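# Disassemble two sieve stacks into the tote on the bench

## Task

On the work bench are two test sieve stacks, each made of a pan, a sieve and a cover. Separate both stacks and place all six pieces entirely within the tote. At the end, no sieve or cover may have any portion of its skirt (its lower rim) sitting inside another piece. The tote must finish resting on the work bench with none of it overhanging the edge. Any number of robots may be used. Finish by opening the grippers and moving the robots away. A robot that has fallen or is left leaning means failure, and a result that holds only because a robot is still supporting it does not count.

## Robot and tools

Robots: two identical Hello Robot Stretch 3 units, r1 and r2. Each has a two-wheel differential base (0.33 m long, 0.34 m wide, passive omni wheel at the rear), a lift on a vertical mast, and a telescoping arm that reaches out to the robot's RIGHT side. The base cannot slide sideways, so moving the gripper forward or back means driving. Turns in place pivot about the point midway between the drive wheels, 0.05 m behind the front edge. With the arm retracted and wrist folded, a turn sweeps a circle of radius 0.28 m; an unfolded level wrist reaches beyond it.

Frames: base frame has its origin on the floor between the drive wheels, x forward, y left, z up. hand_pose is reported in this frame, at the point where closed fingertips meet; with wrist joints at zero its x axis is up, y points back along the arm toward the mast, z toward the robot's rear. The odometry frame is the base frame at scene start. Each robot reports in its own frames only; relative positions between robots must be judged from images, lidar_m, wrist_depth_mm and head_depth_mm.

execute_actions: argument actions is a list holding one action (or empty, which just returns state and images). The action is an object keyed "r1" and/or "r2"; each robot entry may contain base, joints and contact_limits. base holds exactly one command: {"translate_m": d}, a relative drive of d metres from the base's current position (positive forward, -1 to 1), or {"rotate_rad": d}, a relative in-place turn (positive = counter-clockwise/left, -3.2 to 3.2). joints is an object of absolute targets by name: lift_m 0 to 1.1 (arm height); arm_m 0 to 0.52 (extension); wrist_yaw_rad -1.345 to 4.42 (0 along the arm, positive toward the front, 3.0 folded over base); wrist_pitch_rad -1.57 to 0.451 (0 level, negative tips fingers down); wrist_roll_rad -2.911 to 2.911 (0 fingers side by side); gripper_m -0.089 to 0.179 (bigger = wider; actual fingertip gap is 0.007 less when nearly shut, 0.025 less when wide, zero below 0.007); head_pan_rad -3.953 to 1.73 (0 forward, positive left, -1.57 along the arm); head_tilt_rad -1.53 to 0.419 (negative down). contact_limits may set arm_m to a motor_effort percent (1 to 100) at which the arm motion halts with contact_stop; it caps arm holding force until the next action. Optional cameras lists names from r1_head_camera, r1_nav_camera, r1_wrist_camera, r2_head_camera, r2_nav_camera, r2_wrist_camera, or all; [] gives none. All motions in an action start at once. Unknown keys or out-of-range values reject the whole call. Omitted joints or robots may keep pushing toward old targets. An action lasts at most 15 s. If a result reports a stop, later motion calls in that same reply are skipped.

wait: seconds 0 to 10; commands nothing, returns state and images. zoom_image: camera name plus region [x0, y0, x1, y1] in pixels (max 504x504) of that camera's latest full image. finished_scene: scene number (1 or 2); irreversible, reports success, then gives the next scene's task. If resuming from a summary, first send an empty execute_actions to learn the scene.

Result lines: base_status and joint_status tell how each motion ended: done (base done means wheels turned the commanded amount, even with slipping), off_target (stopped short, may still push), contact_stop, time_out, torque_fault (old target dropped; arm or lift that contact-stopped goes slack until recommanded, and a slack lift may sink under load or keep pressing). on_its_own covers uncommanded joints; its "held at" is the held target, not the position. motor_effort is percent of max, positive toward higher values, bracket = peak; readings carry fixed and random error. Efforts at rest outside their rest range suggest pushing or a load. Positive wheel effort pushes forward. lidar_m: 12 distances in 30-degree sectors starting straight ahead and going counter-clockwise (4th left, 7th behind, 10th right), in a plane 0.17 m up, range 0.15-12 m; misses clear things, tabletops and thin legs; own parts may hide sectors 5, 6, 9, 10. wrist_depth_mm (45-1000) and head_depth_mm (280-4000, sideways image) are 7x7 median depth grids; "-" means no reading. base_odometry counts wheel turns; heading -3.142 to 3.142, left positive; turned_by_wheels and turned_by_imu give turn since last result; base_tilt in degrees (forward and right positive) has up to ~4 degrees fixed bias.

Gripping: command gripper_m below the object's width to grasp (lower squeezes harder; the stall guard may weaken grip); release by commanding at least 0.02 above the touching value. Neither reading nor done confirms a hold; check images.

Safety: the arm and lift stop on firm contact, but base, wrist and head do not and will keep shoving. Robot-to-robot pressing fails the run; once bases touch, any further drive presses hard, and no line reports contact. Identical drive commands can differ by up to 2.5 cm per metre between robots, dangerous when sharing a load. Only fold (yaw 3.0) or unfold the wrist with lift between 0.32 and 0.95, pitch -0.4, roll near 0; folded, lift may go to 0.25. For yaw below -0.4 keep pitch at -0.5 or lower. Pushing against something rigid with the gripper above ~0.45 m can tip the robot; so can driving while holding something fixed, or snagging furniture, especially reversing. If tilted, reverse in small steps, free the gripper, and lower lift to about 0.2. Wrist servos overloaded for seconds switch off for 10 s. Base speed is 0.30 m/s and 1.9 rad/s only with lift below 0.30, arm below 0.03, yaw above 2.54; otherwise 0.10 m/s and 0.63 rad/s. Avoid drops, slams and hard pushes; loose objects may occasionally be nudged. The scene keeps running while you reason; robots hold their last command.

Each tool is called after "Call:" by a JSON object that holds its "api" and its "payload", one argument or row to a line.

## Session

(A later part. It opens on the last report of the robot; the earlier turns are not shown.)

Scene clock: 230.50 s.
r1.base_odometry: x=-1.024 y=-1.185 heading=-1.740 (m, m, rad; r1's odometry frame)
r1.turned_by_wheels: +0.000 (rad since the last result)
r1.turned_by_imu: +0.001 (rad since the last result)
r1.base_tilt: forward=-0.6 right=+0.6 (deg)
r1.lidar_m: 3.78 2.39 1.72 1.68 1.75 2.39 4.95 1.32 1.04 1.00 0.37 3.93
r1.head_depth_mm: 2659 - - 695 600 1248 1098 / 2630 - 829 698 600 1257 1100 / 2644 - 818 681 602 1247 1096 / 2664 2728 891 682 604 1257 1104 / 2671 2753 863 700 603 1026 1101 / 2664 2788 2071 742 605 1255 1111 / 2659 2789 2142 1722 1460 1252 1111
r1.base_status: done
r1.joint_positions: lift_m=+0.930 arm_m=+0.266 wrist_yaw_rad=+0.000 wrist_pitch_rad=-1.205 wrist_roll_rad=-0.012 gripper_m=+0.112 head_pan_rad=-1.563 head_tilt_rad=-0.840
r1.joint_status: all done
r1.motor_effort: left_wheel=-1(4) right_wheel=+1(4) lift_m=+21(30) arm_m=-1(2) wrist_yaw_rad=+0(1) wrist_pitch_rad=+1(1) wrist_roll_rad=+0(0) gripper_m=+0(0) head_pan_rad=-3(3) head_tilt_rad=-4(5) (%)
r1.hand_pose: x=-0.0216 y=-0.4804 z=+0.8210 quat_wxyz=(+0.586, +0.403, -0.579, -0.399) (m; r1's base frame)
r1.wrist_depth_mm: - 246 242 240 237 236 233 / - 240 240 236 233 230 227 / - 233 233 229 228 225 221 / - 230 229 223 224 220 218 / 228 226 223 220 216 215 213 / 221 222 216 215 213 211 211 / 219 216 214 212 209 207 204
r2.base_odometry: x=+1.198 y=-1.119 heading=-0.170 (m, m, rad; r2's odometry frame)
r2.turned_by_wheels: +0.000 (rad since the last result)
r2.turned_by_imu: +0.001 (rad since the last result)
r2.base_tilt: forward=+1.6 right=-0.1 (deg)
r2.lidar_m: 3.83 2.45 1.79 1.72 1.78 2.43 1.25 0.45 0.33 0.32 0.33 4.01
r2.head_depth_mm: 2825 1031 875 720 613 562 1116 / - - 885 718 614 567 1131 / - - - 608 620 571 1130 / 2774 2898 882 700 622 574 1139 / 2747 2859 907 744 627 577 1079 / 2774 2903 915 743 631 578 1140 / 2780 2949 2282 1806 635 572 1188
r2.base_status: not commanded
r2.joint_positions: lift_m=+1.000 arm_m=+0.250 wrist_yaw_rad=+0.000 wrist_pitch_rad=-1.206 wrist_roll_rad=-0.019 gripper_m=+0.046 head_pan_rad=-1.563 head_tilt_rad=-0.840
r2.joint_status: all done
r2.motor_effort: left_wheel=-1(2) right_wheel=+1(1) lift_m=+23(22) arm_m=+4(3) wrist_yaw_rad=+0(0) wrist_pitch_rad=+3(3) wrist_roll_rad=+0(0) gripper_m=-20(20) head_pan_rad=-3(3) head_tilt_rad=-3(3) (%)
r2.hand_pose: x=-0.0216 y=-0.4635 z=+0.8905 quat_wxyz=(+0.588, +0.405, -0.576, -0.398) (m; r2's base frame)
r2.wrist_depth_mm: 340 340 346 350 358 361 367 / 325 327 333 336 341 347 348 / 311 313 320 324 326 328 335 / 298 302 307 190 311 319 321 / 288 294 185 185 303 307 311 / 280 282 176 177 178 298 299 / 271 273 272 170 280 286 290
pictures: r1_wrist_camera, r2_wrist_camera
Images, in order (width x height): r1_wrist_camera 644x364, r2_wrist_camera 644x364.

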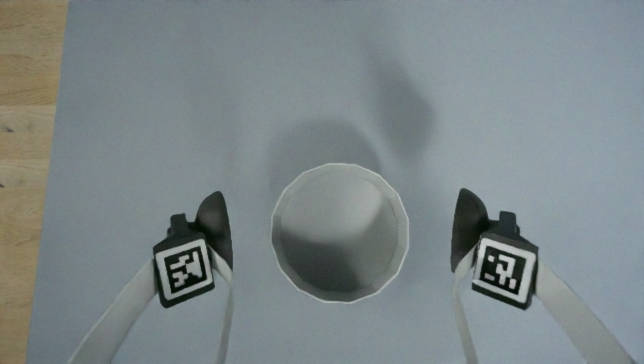

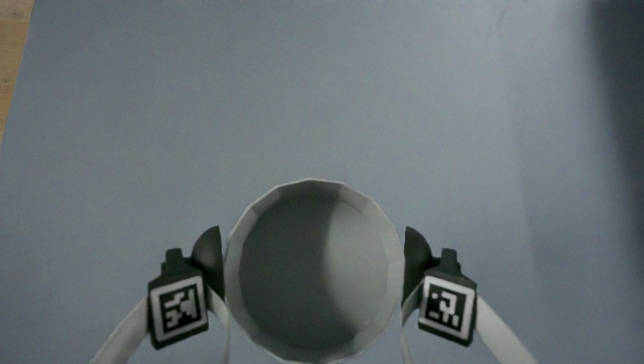

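Call:
{"api": "execute_actions", "payload": {
  "actions": [
    {"r1":{"joints":{"lift_m":0.89}},"r2":{"base":{"translate_m":-0.09},"joints":{"arm_m":0.325}}}
  ],
  "cameras": []
}}

Call:
{"api": "execute_actions", "payload": {
  "actions": [
    {"r1":{"joints":{"gripper_m":0.045}},"r2":{"base":{"translate_m":-0.07}}}
  ],
  "cameras": ["r1_wrist_camera"]
}}

Call:
{"api": "execute_actions", "payload": {
  "actions": [
    {"r1":{"joints":{"lift_m":0.93}},"r2":{"base":{"translate_m":-0.05}}}
  ],
  "cameras": ["r1_wrist_camera"]
}}

Call:
{"api": "execute_actions", "payload": {
  "actions": [
    {"r1":{"base":{"translate_m":-0.26},"joints":{"lift_m":1.0,"arm_m":0.351}},"r2":{"base":{"translate_m":-0.253}}}
  ],
  "cameras": ["r1_wrist_camera","r2_wrist_camera","r2_head_camera"]
}}

Scene clock: 242.37 s.
r1.base_odometry: x=-1.024 y=-1.185 heading=-1.740 (m, m, rad; r1's odometry frame)
r1.turned_by_wheels: +0.000 (rad since the last result)
r1.turned_by_imu: +0.001 (rad since the last result)
r1.base_tilt: forward=-0.4 right=+0.7 (deg)
r1.lidar_m: 3.78 2.40 1.72 1.68 1.75 2.38 4.94 1.32 1.04 0.99 0.36 3.94
r1.head_depth_mm: 2673 2832 - - 599 1256 1100 / 2649 2917 790 696 600 1254 1100 / 2689 2910 - 678 603 1247 1099 / 2666 2875 864 679 603 1250 1103 / 2666 2738 866 701 604 1021 1101 / 2650 2712 2055 741 604 1251 1106 / 2641 2787 2139 1745 1468 1255 1107
r1.base_status: not commanded
r1.joint_positions: lift_m=+0.890 arm_m=+0.266 wrist_yaw_rad=+0.000 wrist_pitch_rad=-1.205 wrist_roll_rad=-0.012 gripper_m=+0.112 head_pan_rad=-1.563 head_tilt_rad=-0.840
r1.joint_status: all done
r1.motor_effort: left_wheel=-1(2) right_wheel=+1(1) lift_m=+21(20) arm_m=-2(2) wrist_yaw_rad=-1(0) wrist_pitch_rad=+1(1) wrist_roll_rad=+0(0) gripper_m=+0(0) head_pan_rad=-3(3) head_tilt_rad=-4(4) (%)
r1.hand_pose: x=-0.0216 y=-0.4804 z=+0.7810 quat_wxyz=(+0.586, +0.403, -0.579, -0.399) (m; r1's base frame)
r1.wrist_depth_mm: 207 203 200 199 197 194 192 / 200 199 196 194 191 189 187 / 195 194 190 189 187 185 183 / 191 190 187 182 182 182 180 / 187 185 181 179 177 177 176 / 182 181 178 176 175 173 172 / 178 177 176 173 171 170 168
r2.base_odometry: x=+1.109 y=-1.103 heading=-0.170 (m, m, rad; r2's odometry frame)
r2.turned_by_wheels: +0.000 (rad since the last result)
r2.turned_by_imu: +0.001 (rad since the last result)
r2.base_tilt: forward=+1.6 right=-0.2 (deg)
r2.lidar_m: 3.92 2.45 1.78 1.72 1.78 2.42 4.76 0.46 0.33 0.32 0.33 4.11
r2.head_depth_mm: 2843 2741 875 721 611 563 1118 / - 2663 882 724 618 567 1127 / - - 774 713 618 570 1127 / 2744 2855 896 732 623 572 1135 / 2746 2875 903 743 627 577 1142 / 2788 2921 912 747 632 579 1035 / 2799 2908 923 753 632 581 1134
r2.base_status: done
r2.joint_positions: lift_m=+1.000 arm_m=+0.325 wrist_yaw_rad=+0.000 wrist_pitch_rad=-1.207 wrist_roll_rad=-0.019 gripper_m=+0.046 head_pan_rad=-1.563 head_tilt_rad=-0.840
r2.joint_status: all done
r2.motor_effort: left_wheel=-1(5) right_wheel=+2(3) lift_m=+22(23) arm_m=+3(4) wrist_yaw_rad=-1(0) wrist_pitch_rad=+2(2) wrist_roll_rad=+0(0) gripper_m=-20(20) head_pan_rad=-3(3) head_tilt_rad=-3(3) (%)
r2.hand_pose: x=-0.0216 y=-0.5384 z=+0.8905 quat_wxyz=(+0.588, +0.405, -0.576, -0.398) (m; r2's base frame)
r2.wrist_depth_mm: 336 338 344 346 354 357 351 / 327 324 334 332 341 344 341 / 312 313 316 325 326 330 335 / 299 303 308 191 313 319 320 / 287 294 186 186 299 308 307 / 281 282 176 178 178 296 298 / 271 274 272 171 280 285 290
pictures: none
No camera images: the call's "cameras" was empty. Leave "cameras" out to get every camera's image.

Scene clock: 244.03 s.
r1.base_odometry: x=-1.024 y=-1.185 heading=-1.740 (m, m, rad; r1's odometry frame)
r1.turned_by_wheels: +0.000 (rad since the last result)
r1.turned_by_imu: +0.000 (rad since the last result)
r1.base_tilt: forward=-0.5 right=+0.4 (deg)
r1.lidar_m: 3.79 2.40 1.72 1.68 1.75 2.38 4.94 1.32 1.03 0.99 0.36 3.95
r1.head_depth_mm: 2654 2836 - - 599 1251 1107 / 2659 2880 791 698 600 1253 1102 / 2687 2875 - 676 599 1252 1102 / 2662 2869 862 675 605 1256 1101 / 2689 2710 865 701 605 1028 1103 / 2659 2810 2073 741 605 1262 1104 / 2640 2777 2143 1731 1454 1260 1102
r1.base_status: not commanded
r1.joint_positions: lift_m=+0.890 arm_m=+0.266 wrist_yaw_rad=+0.000 wrist_pitch_rad=-1.205 wrist_roll_rad=-0.012 gripper_m=+0.046 head_pan_rad=-1.563 head_tilt_rad=-0.840
r1.joint_status: all done
r1.motor_effort: left_wheel=-1(2) right_wheel=+1(1) lift_m=+22(22) arm_m=-2(1) wrist_yaw_rad=+0(0) wrist_pitch_rad=+1(1) wrist_roll_rad=+0(0) gripper_m=-21(100) head_pan_rad=-3(3) head_tilt_rad=-4(5) (%)
r1.hand_pose: x=-0.0216 y=-0.4804 z=+0.7810 quat_wxyz=(+0.586, +0.403, -0.579, -0.399) (m; r1's base frame)
r1.wrist_depth_mm: 205 202 201 198 195 194 192 / 200 198 195 193 191 189 187 / 196 194 191 190 187 186 184 / 190 188 187 180 182 180 179 / 187 185 178 178 175 177 175 / 182 182 177 175 174 172 172 / 179 177 175 173 172 170 168
r2.base_odometry: x=+1.040 y=-1.092 heading=-0.170 (m, m, rad; r2's odometry frame)
r2.turned_by_wheels: +0.000 (rad since the last result)
r2.turned_by_imu: +0.001 (rad since the last result)
r2.base_tilt: forward=+1.6 right=-0.2 (deg)
r2.lidar_m: 4.00 2.45 1.79 1.72 1.78 2.42 4.70 0.46 0.33 0.32 0.33 0.45
r2.head_depth_mm: 2851 2761 830 720 611 564 1120 / - 2644 882 726 615 567 1118 / - - 776 711 619 571 1129 / 2735 2879 897 735 625 572 1134 / 2767 2915 906 740 626 578 1137 / 2750 2926 916 748 629 579 1125 / 2767 2899 922 752 635 583 998
r2.base_status: done
r2.joint_positions: lift_m=+1.000 arm_m=+0.325 wrist_yaw_rad=+0.000 wrist_pitch_rad=-1.207 wrist_roll_rad=-0.019 gripper_m=+0.046 head_pan_rad=-1.563 head_tilt_rad=-0.840
r2.joint_status: not commanded
r2.motor_effort: left_wheel=-1(5) right_wheel=+2(4) lift_m=+23(23) arm_m=+2(3) wrist_yaw_rad=+0(0) wrist_pitch_rad=+3(3) wrist_roll_rad=+0(0) gripper_m=-19(20) head_pan_rad=-3(3) head_tilt_rad=-3(2) (%)
r2.hand_pose: x=-0.0216 y=-0.5384 z=+0.8905 quat_wxyz=(+0.588, +0.405, -0.576, -0.398) (m; r2's base frame)
r2.wrist_depth_mm: 337 344 347 351 354 357 289 / 322 325 328 337 343 342 292 / 310 311 321 325 328 331 266 / 298 300 309 190 313 316 266 / 289 294 186 185 304 306 265 / 280 283 176 177 177 294 266 / 269 273 273 170 281 285 266
pictures: r1_wrist_camera
Images, in order (width x height): r1_wrist_camera 644x364.

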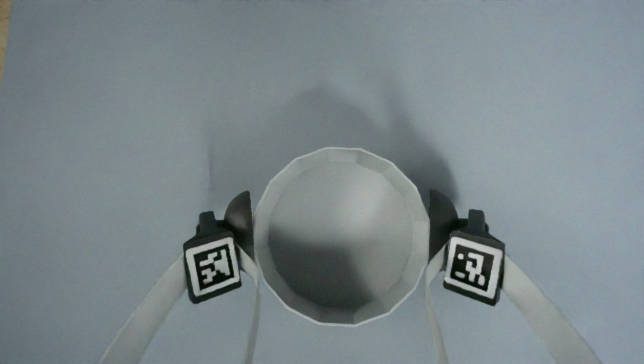

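Scene clock: 246.50 s.
r1.base_odometry: x=-1.024 y=-1.185 heading=-1.740 (m, m, rad; r1's odometry frame)
r1.turned_by_wheels: +0.000 (rad since the last result)
r1.turned_by_imu: +0.001 (rad since the last result)
r1.base_tilt: forward=-0.4 right=+0.6 (deg)
r1.lidar_m: 3.77 2.40 1.71 1.68 1.74 2.38 4.94 1.32 1.03 1.00 0.37 3.93
r1.head_depth_mm: 2654 - - 693 602 1254 1104 / 2625 - 829 698 600 1244 1094 / 2606 - 830 662 600 1250 1103 / 2699 2735 858 663 603 1258 1106 / 2680 2761 865 700 605 1027 1109 / 2636 2747 2068 743 607 1261 1109 / 2641 2745 2135 1741 1464 1262 1108
r1.base_status: not commanded
r1.joint_positions: lift_m=+0.930 arm_m=+0.266 wrist_yaw_rad=+0.000 wrist_pitch_rad=-1.205 wrist_roll_rad=-0.012 gripper_m=+0.046 head_pan_rad=-1.563 head_tilt_rad=-0.840
r1.joint_status: all done
r1.motor_effort: left_wheel=-2(2) right_wheel=+1(1) lift_m=+32(34) arm_m=-2(2) wrist_yaw_rad=+0(0) wrist_pitch_rad=+1(1) wrist_roll_rad=+1(0) gripper_m=-21(21) head_pan_rad=-3(3) head_tilt_rad=-4(5) (%)
r1.hand_pose: x=-0.0216 y=-0.4804 z=+0.8206 quat_wxyz=(+0.586, +0.403, -0.579, -0.399) (m; r1's base frame)
r1.wrist_depth_mm: - 245 243 240 237 235 232 / - 239 236 235 232 229 228 / - 235 234 230 225 225 221 / - 229 225 180 219 220 219 / 228 224 178 177 175 215 212 / 223 220 216 174 173 211 208 / 218 215 212 209 208 206 205
r2.base_odometry: x=+0.991 y=-1.083 heading=-0.171 (m, m, rad; r2's odometry frame)
r2.turned_by_wheels: +0.000 (rad since the last result)
r2.turned_by_imu: +0.001 (rad since the last result)
r2.base_tilt: forward=+1.6 right=-0.3 (deg)
r2.lidar_m: 4.04 2.46 1.79 1.72 1.78 2.42 4.64 0.46 0.33 0.32 0.33 0.45
r2.head_depth_mm: 2805 2786 843 687 610 565 1118 / - 2628 860 727 616 566 1123 / - - 772 713 619 569 1132 / 2788 2824 896 734 624 574 1131 / 2785 2876 902 738 626 576 1143 / 2767 2890 912 746 629 579 1144 / 2785 2919 922 751 632 581 1037
r2.base_status: done
r2.joint_positions: lift_m=+1.000 arm_m=+0.325 wrist_yaw_rad=+0.000 wrist_pitch_rad=-1.207 wrist_roll_rad=-0.019 gripper_m=+0.046 head_pan_rad=-1.563 head_tilt_rad=-0.840
r2.joint_status: not commanded
r2.motor_effort: left_wheel=-1(5) right_wheel=+1(4) lift_m=+23(24) arm_m=+4(3) wrist_yaw_rad=+0(1) wrist_pitch_rad=+3(2) wrist_roll_rad=+0(0) gripper_m=-20(19) head_pan_rad=-3(3) head_tilt_rad=-3(3) (%)
r2.hand_pose: x=-0.0216 y=-0.5384 z=+0.8905 quat_wxyz=(+0.588, +0.405, -0.576, -0.398) (m; r2's base frame)
r2.wrist_depth_mm: 335 341 344 349 355 299 356 / 324 325 330 334 343 300 345 / 309 313 319 323 328 296 310 / 297 304 308 190 314 300 293 / 290 291 186 185 302 300 282 / 282 281 175 177 177 283 238 / 273 272 272 171 279 281 236
pictures: r1_wrist_camera
Images, in order (width x height): r1_wrist_camera 644x364.

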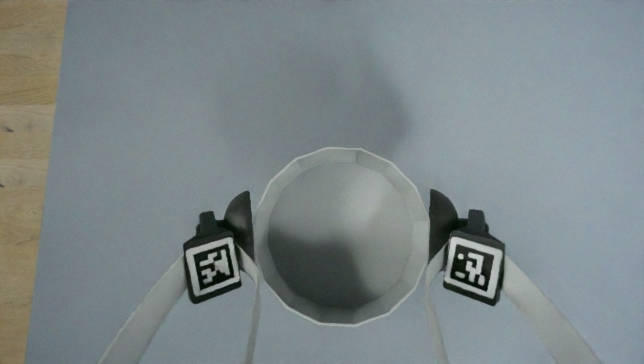

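Scene clock: 250.03 s.
r1.base_odometry: x=-0.980 y=-0.928 heading=-1.741 (m, m, rad; r1's odometry frame)
r1.turned_by_wheels: +0.000 (rad since the last result)
r1.turned_by_imu: +0.001 (rad since the last result)
r1.base_tilt: forward=-0.5 right=+0.6 (deg)
r1.lidar_m: 4.05 2.39 1.75 1.68 1.74 2.38 4.68 1.07 1.04 1.00 0.53 0.51
r1.head_depth_mm: - 923 820 662 613 1246 1100 / 2550 1408 812 697 600 1256 1098 / - 2715 805 701 601 1252 1103 / 2707 2756 781 697 602 1252 1109 / 2665 2730 863 701 606 1253 1105 / 2674 2779 864 700 605 1258 1105 / 2698 2814 867 702 607 1232 1108
r1.base_status: done
r1.joint_positions: lift_m=+1.000 arm_m=+0.351 wrist_yaw_rad=+0.000 wrist_pitch_rad=-1.205 wrist_roll_rad=-0.012 gripper_m=+0.046 head_pan_rad=-1.563 head_tilt_rad=-0.840
r1.joint_status: all done
r1.motor_effort: left_wheel=-1(6) right_wheel=+1(5) lift_m=+31(36) arm_m=+2(1) wrist_yaw_rad=+0(0) wrist_pitch_rad=+1(1) wrist_roll_rad=+0(0) gripper_m=-21(21) head_pan_rad=-3(3) head_tilt_rad=-4(5) (%)
r1.hand_pose: x=-0.0216 y=-0.5650 z=+0.8906 quat_wxyz=(+0.586, +0.403, -0.579, -0.399) (m; r1's base frame)
r1.wrist_depth_mm: 327 322 315 313 314 305 244 / 319 315 311 305 302 297 244 / 309 307 306 302 297 295 234 / 300 298 297 181 287 287 234 / 297 294 179 177 175 281 237 / 290 289 281 174 173 275 235 / 284 281 281 278 274 271 266
r2.base_odometry: x=+0.742 y=-1.040 heading=-0.171 (m, m, rad; r2's odometry frame)
r2.turned_by_wheels: +0.000 (rad since the last result)
r2.turned_by_imu: +0.002 (rad since the last result)
r2.base_tilt: forward=+1.7 right=-0.2 (deg)
r2.lidar_m: 4.29 2.46 1.78 1.72 1.77 2.42 4.41 0.46 0.33 0.32 0.33 0.45
r2.head_depth_mm: 2839 2712 848 658 612 565 1129 / - 1528 844 675 615 567 1127 / - - 745 654 619 571 1131 / 2749 2877 860 670 623 573 1141 / 2764 2908 880 706 626 576 1141 / 2809 2883 915 745 631 580 1147 / 2766 2936 920 750 632 582 1153
r2.base_status: done
r2.joint_positions: lift_m=+1.000 arm_m=+0.325 wrist_yaw_rad=+0.000 wrist_pitch_rad=-1.207 wrist_roll_rad=-0.019 gripper_m=+0.046 head_pan_rad=-1.563 head_tilt_rad=-0.840
r2.joint_status: not commanded
r2.motor_effort: left_wheel=-1(4) right_wheel=+1(4) lift_m=+23(23) arm_m=+3(3) wrist_yaw_rad=+0(1) wrist_pitch_rad=+2(2) wrist_roll_rad=+0(0) gripper_m=-19(19) head_pan_rad=-3(3) head_tilt_rad=-3(4) (%)
r2.hand_pose: x=-0.0216 y=-0.5384 z=+0.8905 quat_wxyz=(+0.588, +0.405, -0.576, -0.398) (m; r2's base frame)
r2.wrist_depth_mm: 342 335 334 347 327 270 364 / 326 322 324 327 318 272 348 / 310 310 310 298 323 274 332 / 300 218 301 191 311 269 318 / 288 219 186 184 300 272 307 / 281 279 176 178 178 262 216 / 270 218 259 172 262 241 206
pictures: r1_wrist_camera, r2_head_camera (sideways: a quarter turn clockwise sets it upright), r2_wrist_camera
Images, in order (width x height): r1_wrist_camera 644x364, r2_head_camera 896x504, r2_wrist_camera 644x364.

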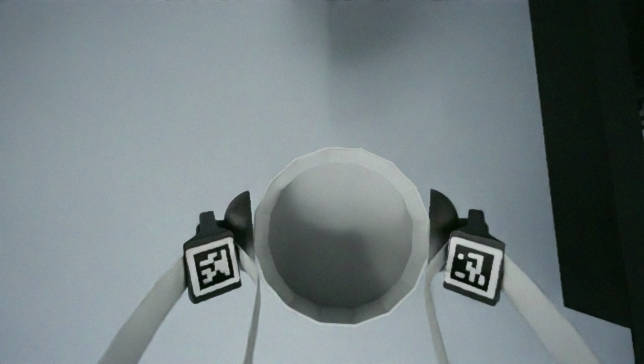

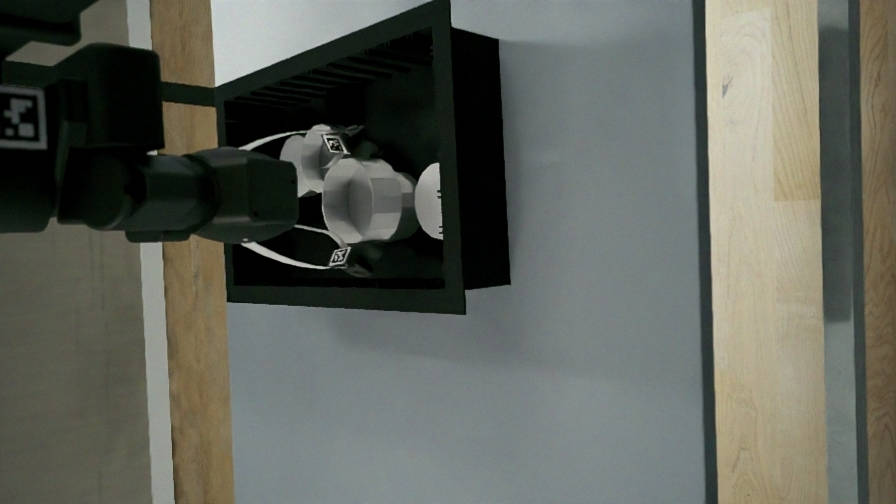

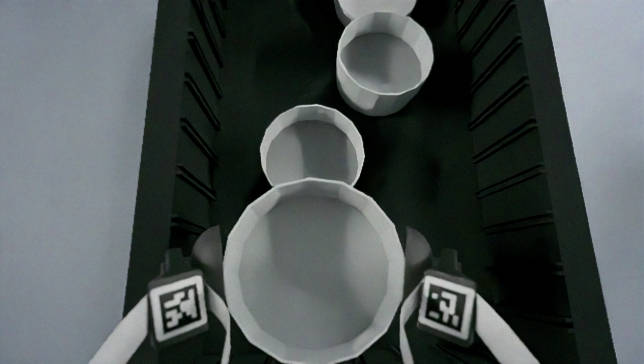

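Call:
{"api": "execute_actions", "payload": {
  "actions": [
    {"r1":{"base":{"translate_m":-0.272}},"r2":{"joints":{"lift_m":0.913}}}
  ],
  "cameras": ["r1_wrist_camera","r2_wrist_camera"]
}}

Call:
{"api": "execute_actions", "payload": {
  "actions": [
    {"r1":{"joints":{"lift_m":0.914}},"r2":{"joints":{"gripper_m":0.1}}}
  ],
  "cameras": ["r1_wrist_camera","r2_wrist_camera"]
}}

Call:
{"api": "execute_actions", "payload": {
  "actions": [
    {"r1":{"joints":{"gripper_m":0.1}},"r2":{"joints":{"lift_m":0.99}}}
  ],
  "cameras": ["r1_wrist_camera","r2_wrist_camera"]
}}

Call:
{"api": "execute_actions", "payload": {
  "actions": [
    {"r1":{"joints":{"lift_m":0.99}},"r2":{"joints":{"arm_m":0.15,"lift_m":1.0}}}
  ],
  "cameras": ["r1_wrist_camera","r2_wrist_camera"]
}}

Scene clock: 268.20 s.
r1.base_odometry: x=-0.934 y=-0.660 heading=-1.741 (m, m, rad; r1's odometry frame)
r1.turned_by_wheels: +0.000 (rad since the last result)
r1.turned_by_imu: +0.002 (rad since the last result)
r1.base_tilt: forward=-0.5 right=+0.6 (deg)
r1.lidar_m: 4.31 2.36 1.74 1.68 1.74 2.39 4.41 0.82 1.04 1.00 1.04 0.73
r1.head_depth_mm: - 1066 854 693 612 1249 1107 / 2628 2713 799 661 601 1248 1101 / - 907 803 661 602 1252 1105 / 2668 2753 773 665 601 1254 1104 / 2698 2751 836 684 604 1252 1110 / 2662 2745 866 701 604 1256 1101 / 2645 2759 868 704 604 1265 1109
r1.base_status: done
r1.joint_positions: lift_m=+1.000 arm_m=+0.351 wrist_yaw_rad=+0.000 wrist_pitch_rad=-1.205 wrist_roll_rad=-0.012 gripper_m=+0.046 head_pan_rad=-1.563 head_tilt_rad=-0.840
r1.joint_status: not commanded
r1.motor_effort: left_wheel=-1(6) right_wheel=+1(3) lift_m=+31(31) arm_m=+3(3) wrist_yaw_rad=+0(0) wrist_pitch_rad=+2(1) wrist_roll_rad=+0(0) gripper_m=-22(20) head_pan_rad=-3(3) head_tilt_rad=-4(4) (%)
r1.hand_pose: x=-0.0216 y=-0.5650 z=+0.8906 quat_wxyz=(+0.586, +0.403, -0.579, -0.399) (m; r1's base frame)
r1.wrist_depth_mm: 320 319 276 308 290 288 222 / 318 314 270 302 299 290 218 / 311 307 265 279 295 290 212 / 304 300 237 181 285 285 204 / 296 295 178 178 176 273 202 / 289 287 255 174 174 242 193 / 282 281 195 192 190 189 188
r2.base_odometry: x=+0.742 y=-1.040 heading=-0.171 (m, m, rad; r2's odometry frame)
r2.turned_by_wheels: +0.000 (rad since the last result)
r2.turned_by_imu: +0.002 (rad since the last result)
r2.base_tilt: forward=+1.7 right=-0.1 (deg)
r2.lidar_m: 4.27 2.45 1.79 1.72 1.77 2.42 4.40 0.46 0.33 0.32 0.33 0.45
r2.head_depth_mm: 2736 - 744 660 611 565 1119 / 2679 - 830 674 617 565 1132 / 1693 - - 654 618 570 1131 / 2708 2867 869 671 624 573 1135 / 2748 2890 876 708 626 576 1141 / 2775 2868 915 745 630 580 1147 / 2734 2956 924 750 634 583 1148
r2.base_status: not commanded
r2.joint_positions: lift_m=+0.913 arm_m=+0.325 wrist_yaw_rad=+0.000 wrist_pitch_rad=-1.207 wrist_roll_rad=-0.019 gripper_m=+0.046 head_pan_rad=-1.563 head_tilt_rad=-0.840
r2.joint_status: all done
r2.motor_effort: left_wheel=-2(1) right_wheel=+2(1) lift_m=+17(20) arm_m=+4(3) wrist_yaw_rad=+0(0) wrist_pitch_rad=+3(3) wrist_roll_rad=+0(0) gripper_m=-19(20) head_pan_rad=-3(3) head_tilt_rad=-3(3) (%)
r2.hand_pose: x=-0.0216 y=-0.5384 z=+0.8038 quat_wxyz=(+0.588, +0.405, -0.576, -0.398) (m; r2's base frame)
r2.wrist_depth_mm: 139 168 240 243 222 249 186 / 134 167 230 212 236 240 185 / 128 168 220 207 227 231 186 / 124 168 215 187 220 222 186 / 120 168 184 185 213 215 186 / 120 148 176 178 177 208 186 / 120 166 191 171 195 199 186
pictures: r1_wrist_camera, r2_wrist_camera
Images, in order (width x height): r1_wrist_camera 644x364, r2_wrist_camera 644x364.

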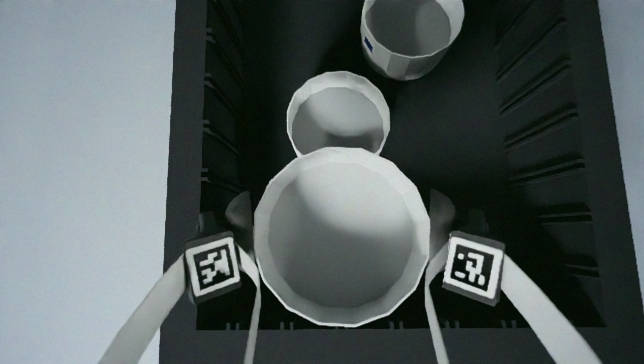

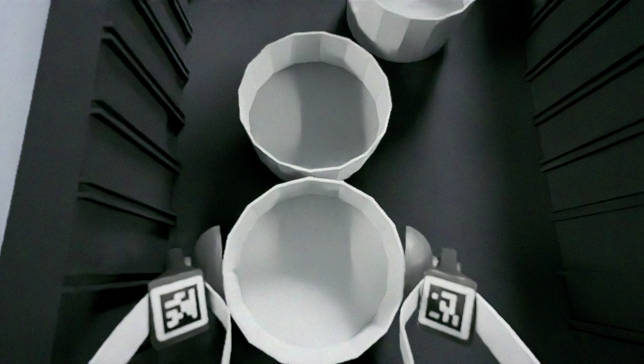

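Scene clock: 269.80 s.
r1.base_odometry: x=-0.934 y=-0.660 heading=-1.741 (m, m, rad; r1's odometry frame)
r1.turned_by_wheels: +0.000 (rad since the last result)
r1.turned_by_imu: +0.000 (rad since the last result)
r1.base_tilt: forward=-0.5 right=+0.6 (deg)
r1.lidar_m: 4.32 2.38 1.75 1.68 1.74 2.38 4.42 0.82 1.04 1.00 1.04 0.73
r1.head_depth_mm: 2652 - - 676 615 1251 1097 / 2564 - 792 661 601 1248 1101 / 728 - 821 663 600 1257 1100 / 2634 2739 830 665 602 1252 1106 / 2672 2746 835 682 603 1259 1103 / 2649 2748 867 703 605 1267 1100 / 2693 2729 865 702 604 1260 1108
r1.base_status: not commanded
r1.joint_positions: lift_m=+0.914 arm_m=+0.351 wrist_yaw_rad=+0.000 wrist_pitch_rad=-1.205 wrist_roll_rad=-0.012 gripper_m=+0.046 head_pan_rad=-1.563 head_tilt_rad=-0.840
r1.joint_status: all done
r1.motor_effort: left_wheel=-1(1) right_wheel=+1(1) lift_m=+23(30) arm_m=+2(2) wrist_yaw_rad=+0(1) wrist_pitch_rad=+1(1) wrist_roll_rad=+0(1) gripper_m=-20(21) head_pan_rad=-3(3) head_tilt_rad=-5(5) (%)
r1.hand_pose: x=-0.0216 y=-0.5650 z=+0.8050 quat_wxyz=(+0.586, +0.403, -0.579, -0.399) (m; r1's base frame)
r1.wrist_depth_mm: 229 144 222 196 210 218 189 / 224 143 216 196 197 212 188 / 127 143 211 193 208 207 191 / 124 142 209 180 201 201 191 / 121 141 178 178 175 198 192 / 119 131 198 173 174 194 190 / 116 149 179 163 175 162 169
r2.base_odometry: x=+0.742 y=-1.040 heading=-0.171 (m, m, rad; r2's odometry frame)
r2.turned_by_wheels: +0.000 (rad since the last result)
r2.turned_by_imu: +0.000 (rad since the last result)
r2.base_tilt: forward=+1.6 right=-0.2 (deg)
r2.lidar_m: 4.28 2.45 1.79 1.71 1.77 2.42 4.37 0.46 0.33 0.32 0.33 0.45
r2.head_depth_mm: 2701 - 745 658 612 564 1124 / 2706 - 826 671 616 567 1128 / 730 - - 661 620 570 1134 / 2750 2818 869 653 623 572 1138 / 2772 2869 880 706 627 578 1139 / 2764 2945 914 746 628 580 1146 / 2757 2929 922 753 635 584 1152
r2.base_status: not commanded
r2.joint_positions: lift_m=+0.913 arm_m=+0.325 wrist_yaw_rad=+0.000 wrist_pitch_rad=-1.207 wrist_roll_rad=-0.019 gripper_m=+0.100 head_pan_rad=-1.563 head_tilt_rad=-0.840
r2.joint_status: all done
r2.motor_effort: left_wheel=-1(1) right_wheel=+1(2) lift_m=+18(18) arm_m=+3(3) wrist_yaw_rad=+0(0) wrist_pitch_rad=+3(3) wrist_roll_rad=+0(0) gripper_m=+0(88) head_pan_rad=-3(3) head_tilt_rad=-3(3) (%)
r2.hand_pose: x=-0.0216 y=-0.5384 z=+0.8038 quat_wxyz=(+0.588, +0.405, -0.576, -0.398) (m; r2's base frame)
r2.wrist_depth_mm: 139 168 240 242 220 247 185 / 134 167 228 213 235 240 186 / 128 169 221 207 228 232 185 / 123 168 214 188 221 223 187 / 120 163 185 185 212 214 185 / 120 144 178 179 177 208 186 / 120 181 191 172 195 201 187
pictures: r1_wrist_camera, r2_wrist_camera
Images, in order (width x height): r1_wrist_camera 644x364, r2_wrist_camera 644x364.

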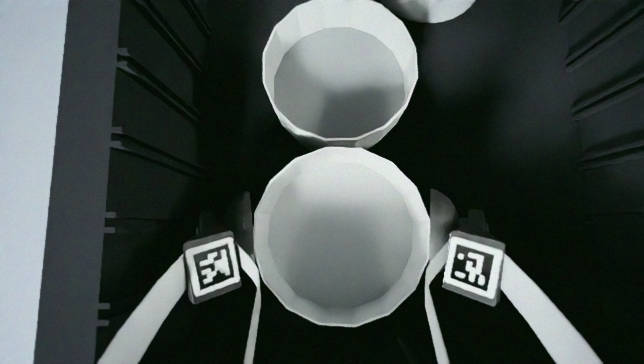

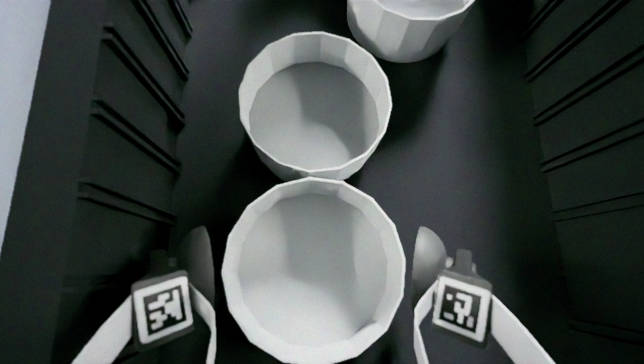

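Scene clock: 271.33 s.
r1.base_odometry: x=-0.934 y=-0.660 heading=-1.741 (m, m, rad; r1's odometry frame)
r1.turned_by_wheels: +0.000 (rad since the last result)
r1.turned_by_imu: +0.000 (rad since the last result)
r1.base_tilt: forward=-0.4 right=+0.7 (deg)
r1.lidar_m: 4.30 2.37 1.75 1.68 1.74 2.39 4.42 0.82 1.03 1.00 1.04 0.73
r1.head_depth_mm: 2706 - - 677 615 1253 1098 / 2599 - 796 659 602 1248 1095 / 712 - 826 662 602 1252 1105 / 2622 2761 828 663 602 1258 1103 / 2704 2750 836 682 604 1253 1101 / 2638 2771 866 703 606 1255 1107 / 2659 2769 867 702 606 1262 1108
r1.base_status: not commanded
r1.joint_positions: lift_m=+0.914 arm_m=+0.351 wrist_yaw_rad=+0.000 wrist_pitch_rad=-1.205 wrist_roll_rad=-0.012 gripper_m=+0.100 head_pan_rad=-1.563 head_tilt_rad=-0.840
r1.joint_status: all done
r1.motor_effort: left_wheel=-2(1) right_wheel=+1(1) lift_m=+22(23) arm_m=+3(3) wrist_yaw_rad=-1(0) wrist_pitch_rad=+1(2) wrist_roll_rad=+0(0) gripper_m=+0(89) head_pan_rad=-3(3) head_tilt_rad=-4(4) (%)
r1.hand_pose: x=-0.0216 y=-0.5650 z=+0.8050 quat_wxyz=(+0.586, +0.403, -0.579, -0.399) (m; r1's base frame)
r1.wrist_depth_mm: 229 144 223 196 210 217 189 / 223 143 216 196 197 213 190 / 127 143 213 194 208 207 190 / 125 142 207 181 201 203 191 / 122 141 179 178 176 198 192 / 118 127 197 175 175 - 190 / 116 154 180 163 174 162 169
r2.base_odometry: x=+0.742 y=-1.040 heading=-0.171 (m, m, rad; r2's odometry frame)
r2.turned_by_wheels: +0.000 (rad since the last result)
r2.turned_by_imu: +0.000 (rad since the last result)
r2.base_tilt: forward=+1.6 right=-0.2 (deg)
r2.lidar_m: 4.30 2.45 1.78 1.71 1.78 2.42 4.40 0.46 0.33 0.32 0.33 0.45
r2.head_depth_mm: 2780 2695 850 657 612 562 1126 / - 1838 845 675 615 567 1127 / - - 829 671 622 571 1127 / 2748 2852 878 668 623 573 1141 / 2821 2902 878 705 626 575 1141 / 2764 2873 912 745 632 577 1148 / 2775 2927 922 755 635 582 1155
r2.base_status: not commanded
r2.joint_positions: lift_m=+0.990 arm_m=+0.325 wrist_yaw_rad=+0.000 wrist_pitch_rad=-1.206 wrist_roll_rad=-0.019 gripper_m=+0.100 head_pan_rad=-1.563 head_tilt_rad=-0.840
r2.joint_status: all done
r2.motor_effort: left_wheel=-2(1) right_wheel=+1(1) lift_m=+23(24) arm_m=+3(4) wrist_yaw_rad=+0(0) wrist_pitch_rad=+2(2) wrist_roll_rad=+0(0) gripper_m=+0(0) head_pan_rad=-3(3) head_tilt_rad=-3(3) (%)
r2.hand_pose: x=-0.0216 y=-0.5385 z=+0.8806 quat_wxyz=(+0.588, +0.405, -0.576, -0.398) (m; r2's base frame)
r2.wrist_depth_mm: 321 324 327 330 314 267 350 / 309 310 314 318 307 272 336 / 299 219 302 289 312 270 324 / 290 219 292 281 300 272 309 / 279 198 284 262 292 273 214 / 270 267 274 255 279 255 204 / 261 198 263 265 270 242 196
pictures: r1_wrist_camera, r2_wrist_camera
Images, in order (width x height): r1_wrist_camera 644x364, r2_wrist_camera 644x364.

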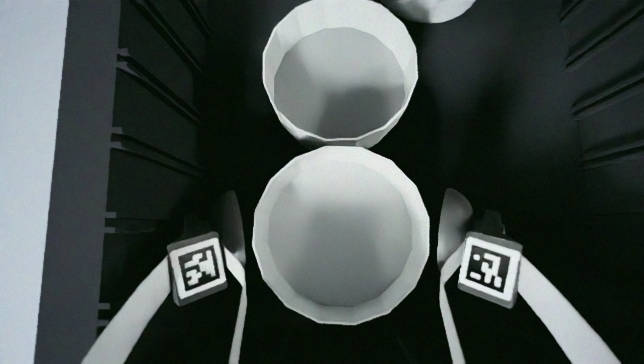

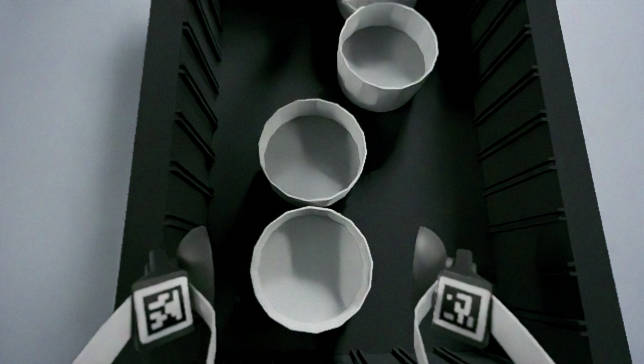

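Scene clock: 273.87 s.
r1.base_odometry: x=-0.934 y=-0.660 heading=-1.741 (m, m, rad; r1's odometry frame)
r1.turned_by_wheels: +0.000 (rad since the last result)
r1.turned_by_imu: +0.001 (rad since the last result)
r1.base_tilt: forward=-0.4 right=+0.5 (deg)
r1.lidar_m: 4.32 2.36 1.75 1.68 1.74 2.38 4.42 0.82 1.04 1.00 1.04 0.73
r1.head_depth_mm: - 1063 851 695 614 1247 1102 / 2640 1060 802 661 600 1250 1100 / - 927 820 661 601 1253 1108 / 2700 2773 805 663 603 1240 1098 / 2660 2748 838 683 605 1249 1109 / 2689 2758 869 702 605 1255 1108 / 2674 2770 865 702 605 1260 1107
r1.base_status: not commanded
r1.joint_positions: lift_m=+0.990 arm_m=+0.351 wrist_yaw_rad=+0.000 wrist_pitch_rad=-1.205 wrist_roll_rad=-0.012 gripper_m=+0.100 head_pan_rad=-1.563 head_tilt_rad=-0.840
r1.joint_status: all done
r1.motor_effort: left_wheel=-1(1) right_wheel=+1(1) lift_m=+31(31) arm_m=+3(2) wrist_yaw_rad=-1(0) wrist_pitch_rad=+1(1) wrist_roll_rad=+0(0) gripper_m=+0(0) head_pan_rad=-3(4) head_tilt_rad=-4(4) (%)
r1.hand_pose: x=-0.0216 y=-0.5650 z=+0.8806 quat_wxyz=(+0.586, +0.403, -0.579, -0.399) (m; r1's base frame)
r1.wrist_depth_mm: 315 312 277 301 279 281 210 / 310 305 270 277 286 288 204 / 301 298 265 269 284 283 200 / 292 289 267 257 277 273 193 / 289 283 277 252 271 256 193 / 280 279 261 247 267 - 193 / 277 187 185 184 182 181 179
r2.base_odometry: x=+0.742 y=-1.040 heading=-0.171 (m, m, rad; r2's odometry frame)
r2.turned_by_wheels: +0.000 (rad since the last result)
r2.turned_by_imu: +0.001 (rad since the last result)
r2.base_tilt: forward=+1.7 right=-0.3 (deg)
r2.lidar_m: 4.28 2.46 1.78 1.71 1.77 2.42 4.41 0.46 0.33 0.32 0.33 0.45
r2.head_depth_mm: - - - 659 611 565 1118 / - - - 741 614 568 1125 / 1667 - - - 619 572 1135 / 2759 2780 865 654 621 573 1132 / 2770 2884 880 706 627 576 1146 / 2790 2903 913 747 635 580 1147 / 2781 2940 924 753 635 582 1154
r2.base_status: not commanded
r2.joint_positions: lift_m=+1.000 arm_m=+0.150 wrist_yaw_rad=+0.000 wrist_pitch_rad=-1.206 wrist_roll_rad=-0.019 gripper_m=+0.100 head_pan_rad=-1.563 head_tilt_rad=-0.840
r2.joint_status: all done
r2.motor_effort: left_wheel=-1(2) right_wheel=+1(2) lift_m=+23(22) arm_m=-4(2) wrist_yaw_rad=-1(1) wrist_pitch_rad=+2(2) wrist_roll_rad=+0(0) gripper_m=+0(0) head_pan_rad=-3(3) head_tilt_rad=-3(3) (%)
r2.hand_pose: x=-0.0216 y=-0.3642 z=+0.8906 quat_wxyz=(+0.588, +0.405, -0.576, -0.397) (m; r2's base frame)
r2.wrist_depth_mm: 340 339 303 312 352 281 367 / 323 325 284 305 336 263 351 / 311 314 277 283 286 311 332 / 303 302 309 312 314 315 325 / 292 294 300 300 302 305 310 / 279 283 288 289 292 297 298 / 272 270 279 282 282 286 288
pictures: r1_wrist_camera, r2_wrist_camera
Images, in order (width x height): r1_wrist_camera 644x364, r2_wrist_camera 644x364.

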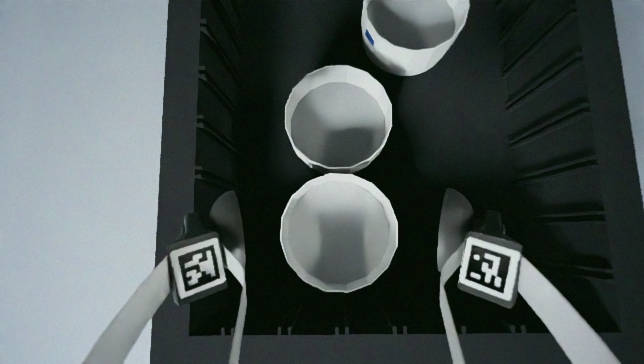

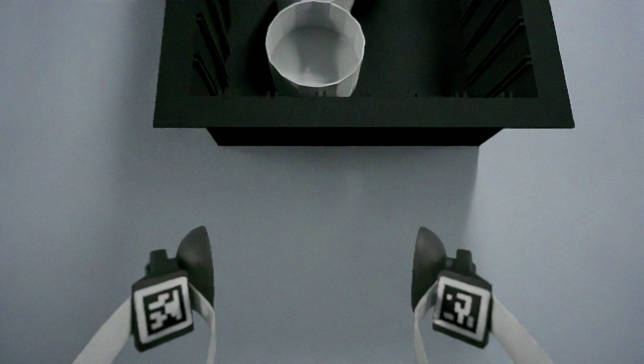

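Call:
{"api": "execute_actions", "payload": {
  "actions": [
    {"r1":{"joints":{"arm_m":0.0,"lift_m":1.01}},"r2":{"joints":{"arm_m":0.0}}}
  ],
  "cameras": ["r1_nav_camera"]
}}

Call:
{"api": "finished_scene", "payload": {
  "scene": 2
}}

Scene clock: 285.77 s.
r1.base_odometry: x=-0.934 y=-0.660 heading=-1.741 (m, m, rad; r1's odometry frame)
r1.turned_by_wheels: +0.000 (rad since the last result)
r1.turned_by_imu: +0.002 (rad since the last result)
r1.base_tilt: forward=-0.5 right=+0.7 (deg)
r1.lidar_m: 4.31 2.37 1.75 1.68 1.75 2.38 4.42 0.82 1.04 1.00 1.04 0.73
r1.head_depth_mm: 2683 2873 - - - 1220 1100 / 2665 2812 - - - 1208 1096 / 2699 2839 - - - - 1100 / 2605 1443 852 664 611 1239 1103 / 2693 2756 834 682 605 1253 1108 / 2660 2774 866 700 606 1264 1110 / 2661 2805 866 705 608 1264 1105
r1.base_status: not commanded
r1.joint_positions: lift_m=+1.010 arm_m=+0.000 wrist_yaw_rad=+0.000 wrist_pitch_rad=-1.205 wrist_roll_rad=-0.012 gripper_m=+0.100 head_pan_rad=-1.563 head_tilt_rad=-0.840
r1.joint_status: all done
r1.motor_effort: left_wheel=-1(1) right_wheel=+1(1) lift_m=+30(30) arm_m=-2(1) wrist_yaw_rad=-1(1) wrist_pitch_rad=+1(1) wrist_roll_rad=+0(0) gripper_m=+0(1) head_pan_rad=-3(3) head_tilt_rad=-4(4) (%)
r1.hand_pose: x=-0.0216 y=-0.2144 z=+0.9006 quat_wxyz=(+0.586, +0.403, -0.579, -0.399) (m; r1's base frame)
r1.wrist_depth_mm: 338 332 335 327 326 321 316 / 328 326 322 319 316 315 307 / 346 - - - - - - / - - - - - - - / - - - - - - - / - - - - - - - / - - - - - - 954
r2.base_odometry: x=+0.742 y=-1.040 heading=-0.171 (m, m, rad; r2's odometry frame)
r2.turned_by_wheels: +0.000 (rad since the last result)
r2.turned_by_imu: +0.002 (rad since the last result)
r2.base_tilt: forward=+1.7 right=-0.3 (deg)
r2.lidar_m: 4.31 2.45 1.79 1.72 1.78 2.42 4.42 0.46 0.33 0.32 0.33 0.45
r2.head_depth_mm: 2732 2765 934 - - - 1107 / 2779 2787 883 - - - 1117 / 2833 2804 888 - - - 1125 / 2710 2755 864 675 623 915 1137 / 2773 2895 880 706 626 576 1134 / 2754 2939 912 744 631 580 1146 / 2776 2955 924 752 635 582 1149
r2.base_status: not commanded
r2.joint_positions: lift_m=+1.000 arm_m=+0.000 wrist_yaw_rad=+0.000 wrist_pitch_rad=-1.206 wrist_roll_rad=-0.019 gripper_m=+0.100 head_pan_rad=-1.563 head_tilt_rad=-0.840
r2.joint_status: all done
r2.motor_effort: left_wheel=-1(1) right_wheel=+2(2) lift_m=+23(23) arm_m=-4(4) wrist_yaw_rad=+0(0) wrist_pitch_rad=+2(2) wrist_roll_rad=+0(0) gripper_m=+0(0) head_pan_rad=-3(3) head_tilt_rad=-3(4) (%)
r2.hand_pose: x=-0.0216 y=-0.2142 z=+0.8906 quat_wxyz=(+0.588, +0.405, -0.576, -0.397) (m; r2's base frame)
r2.wrist_depth_mm: 339 346 347 352 357 362 366 / 324 330 332 340 342 346 355 / 310 314 317 322 327 333 338 / 305 308 313 313 316 321 326 / - - - - - - - / - 991 - - - - - / 991 991 - - - - -
pictures: r1_nav_camera (sideways: a quarter turn counterclockwise sets it upright)
Images, in order (width x height): r1_nav_camera 672x504.

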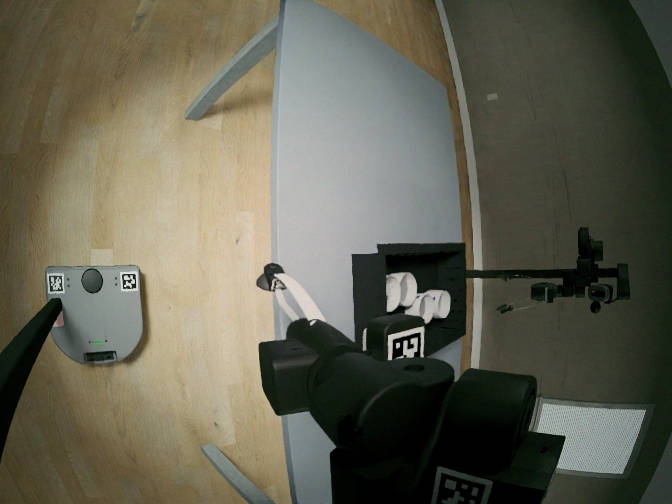

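The scene is finished: the task was done.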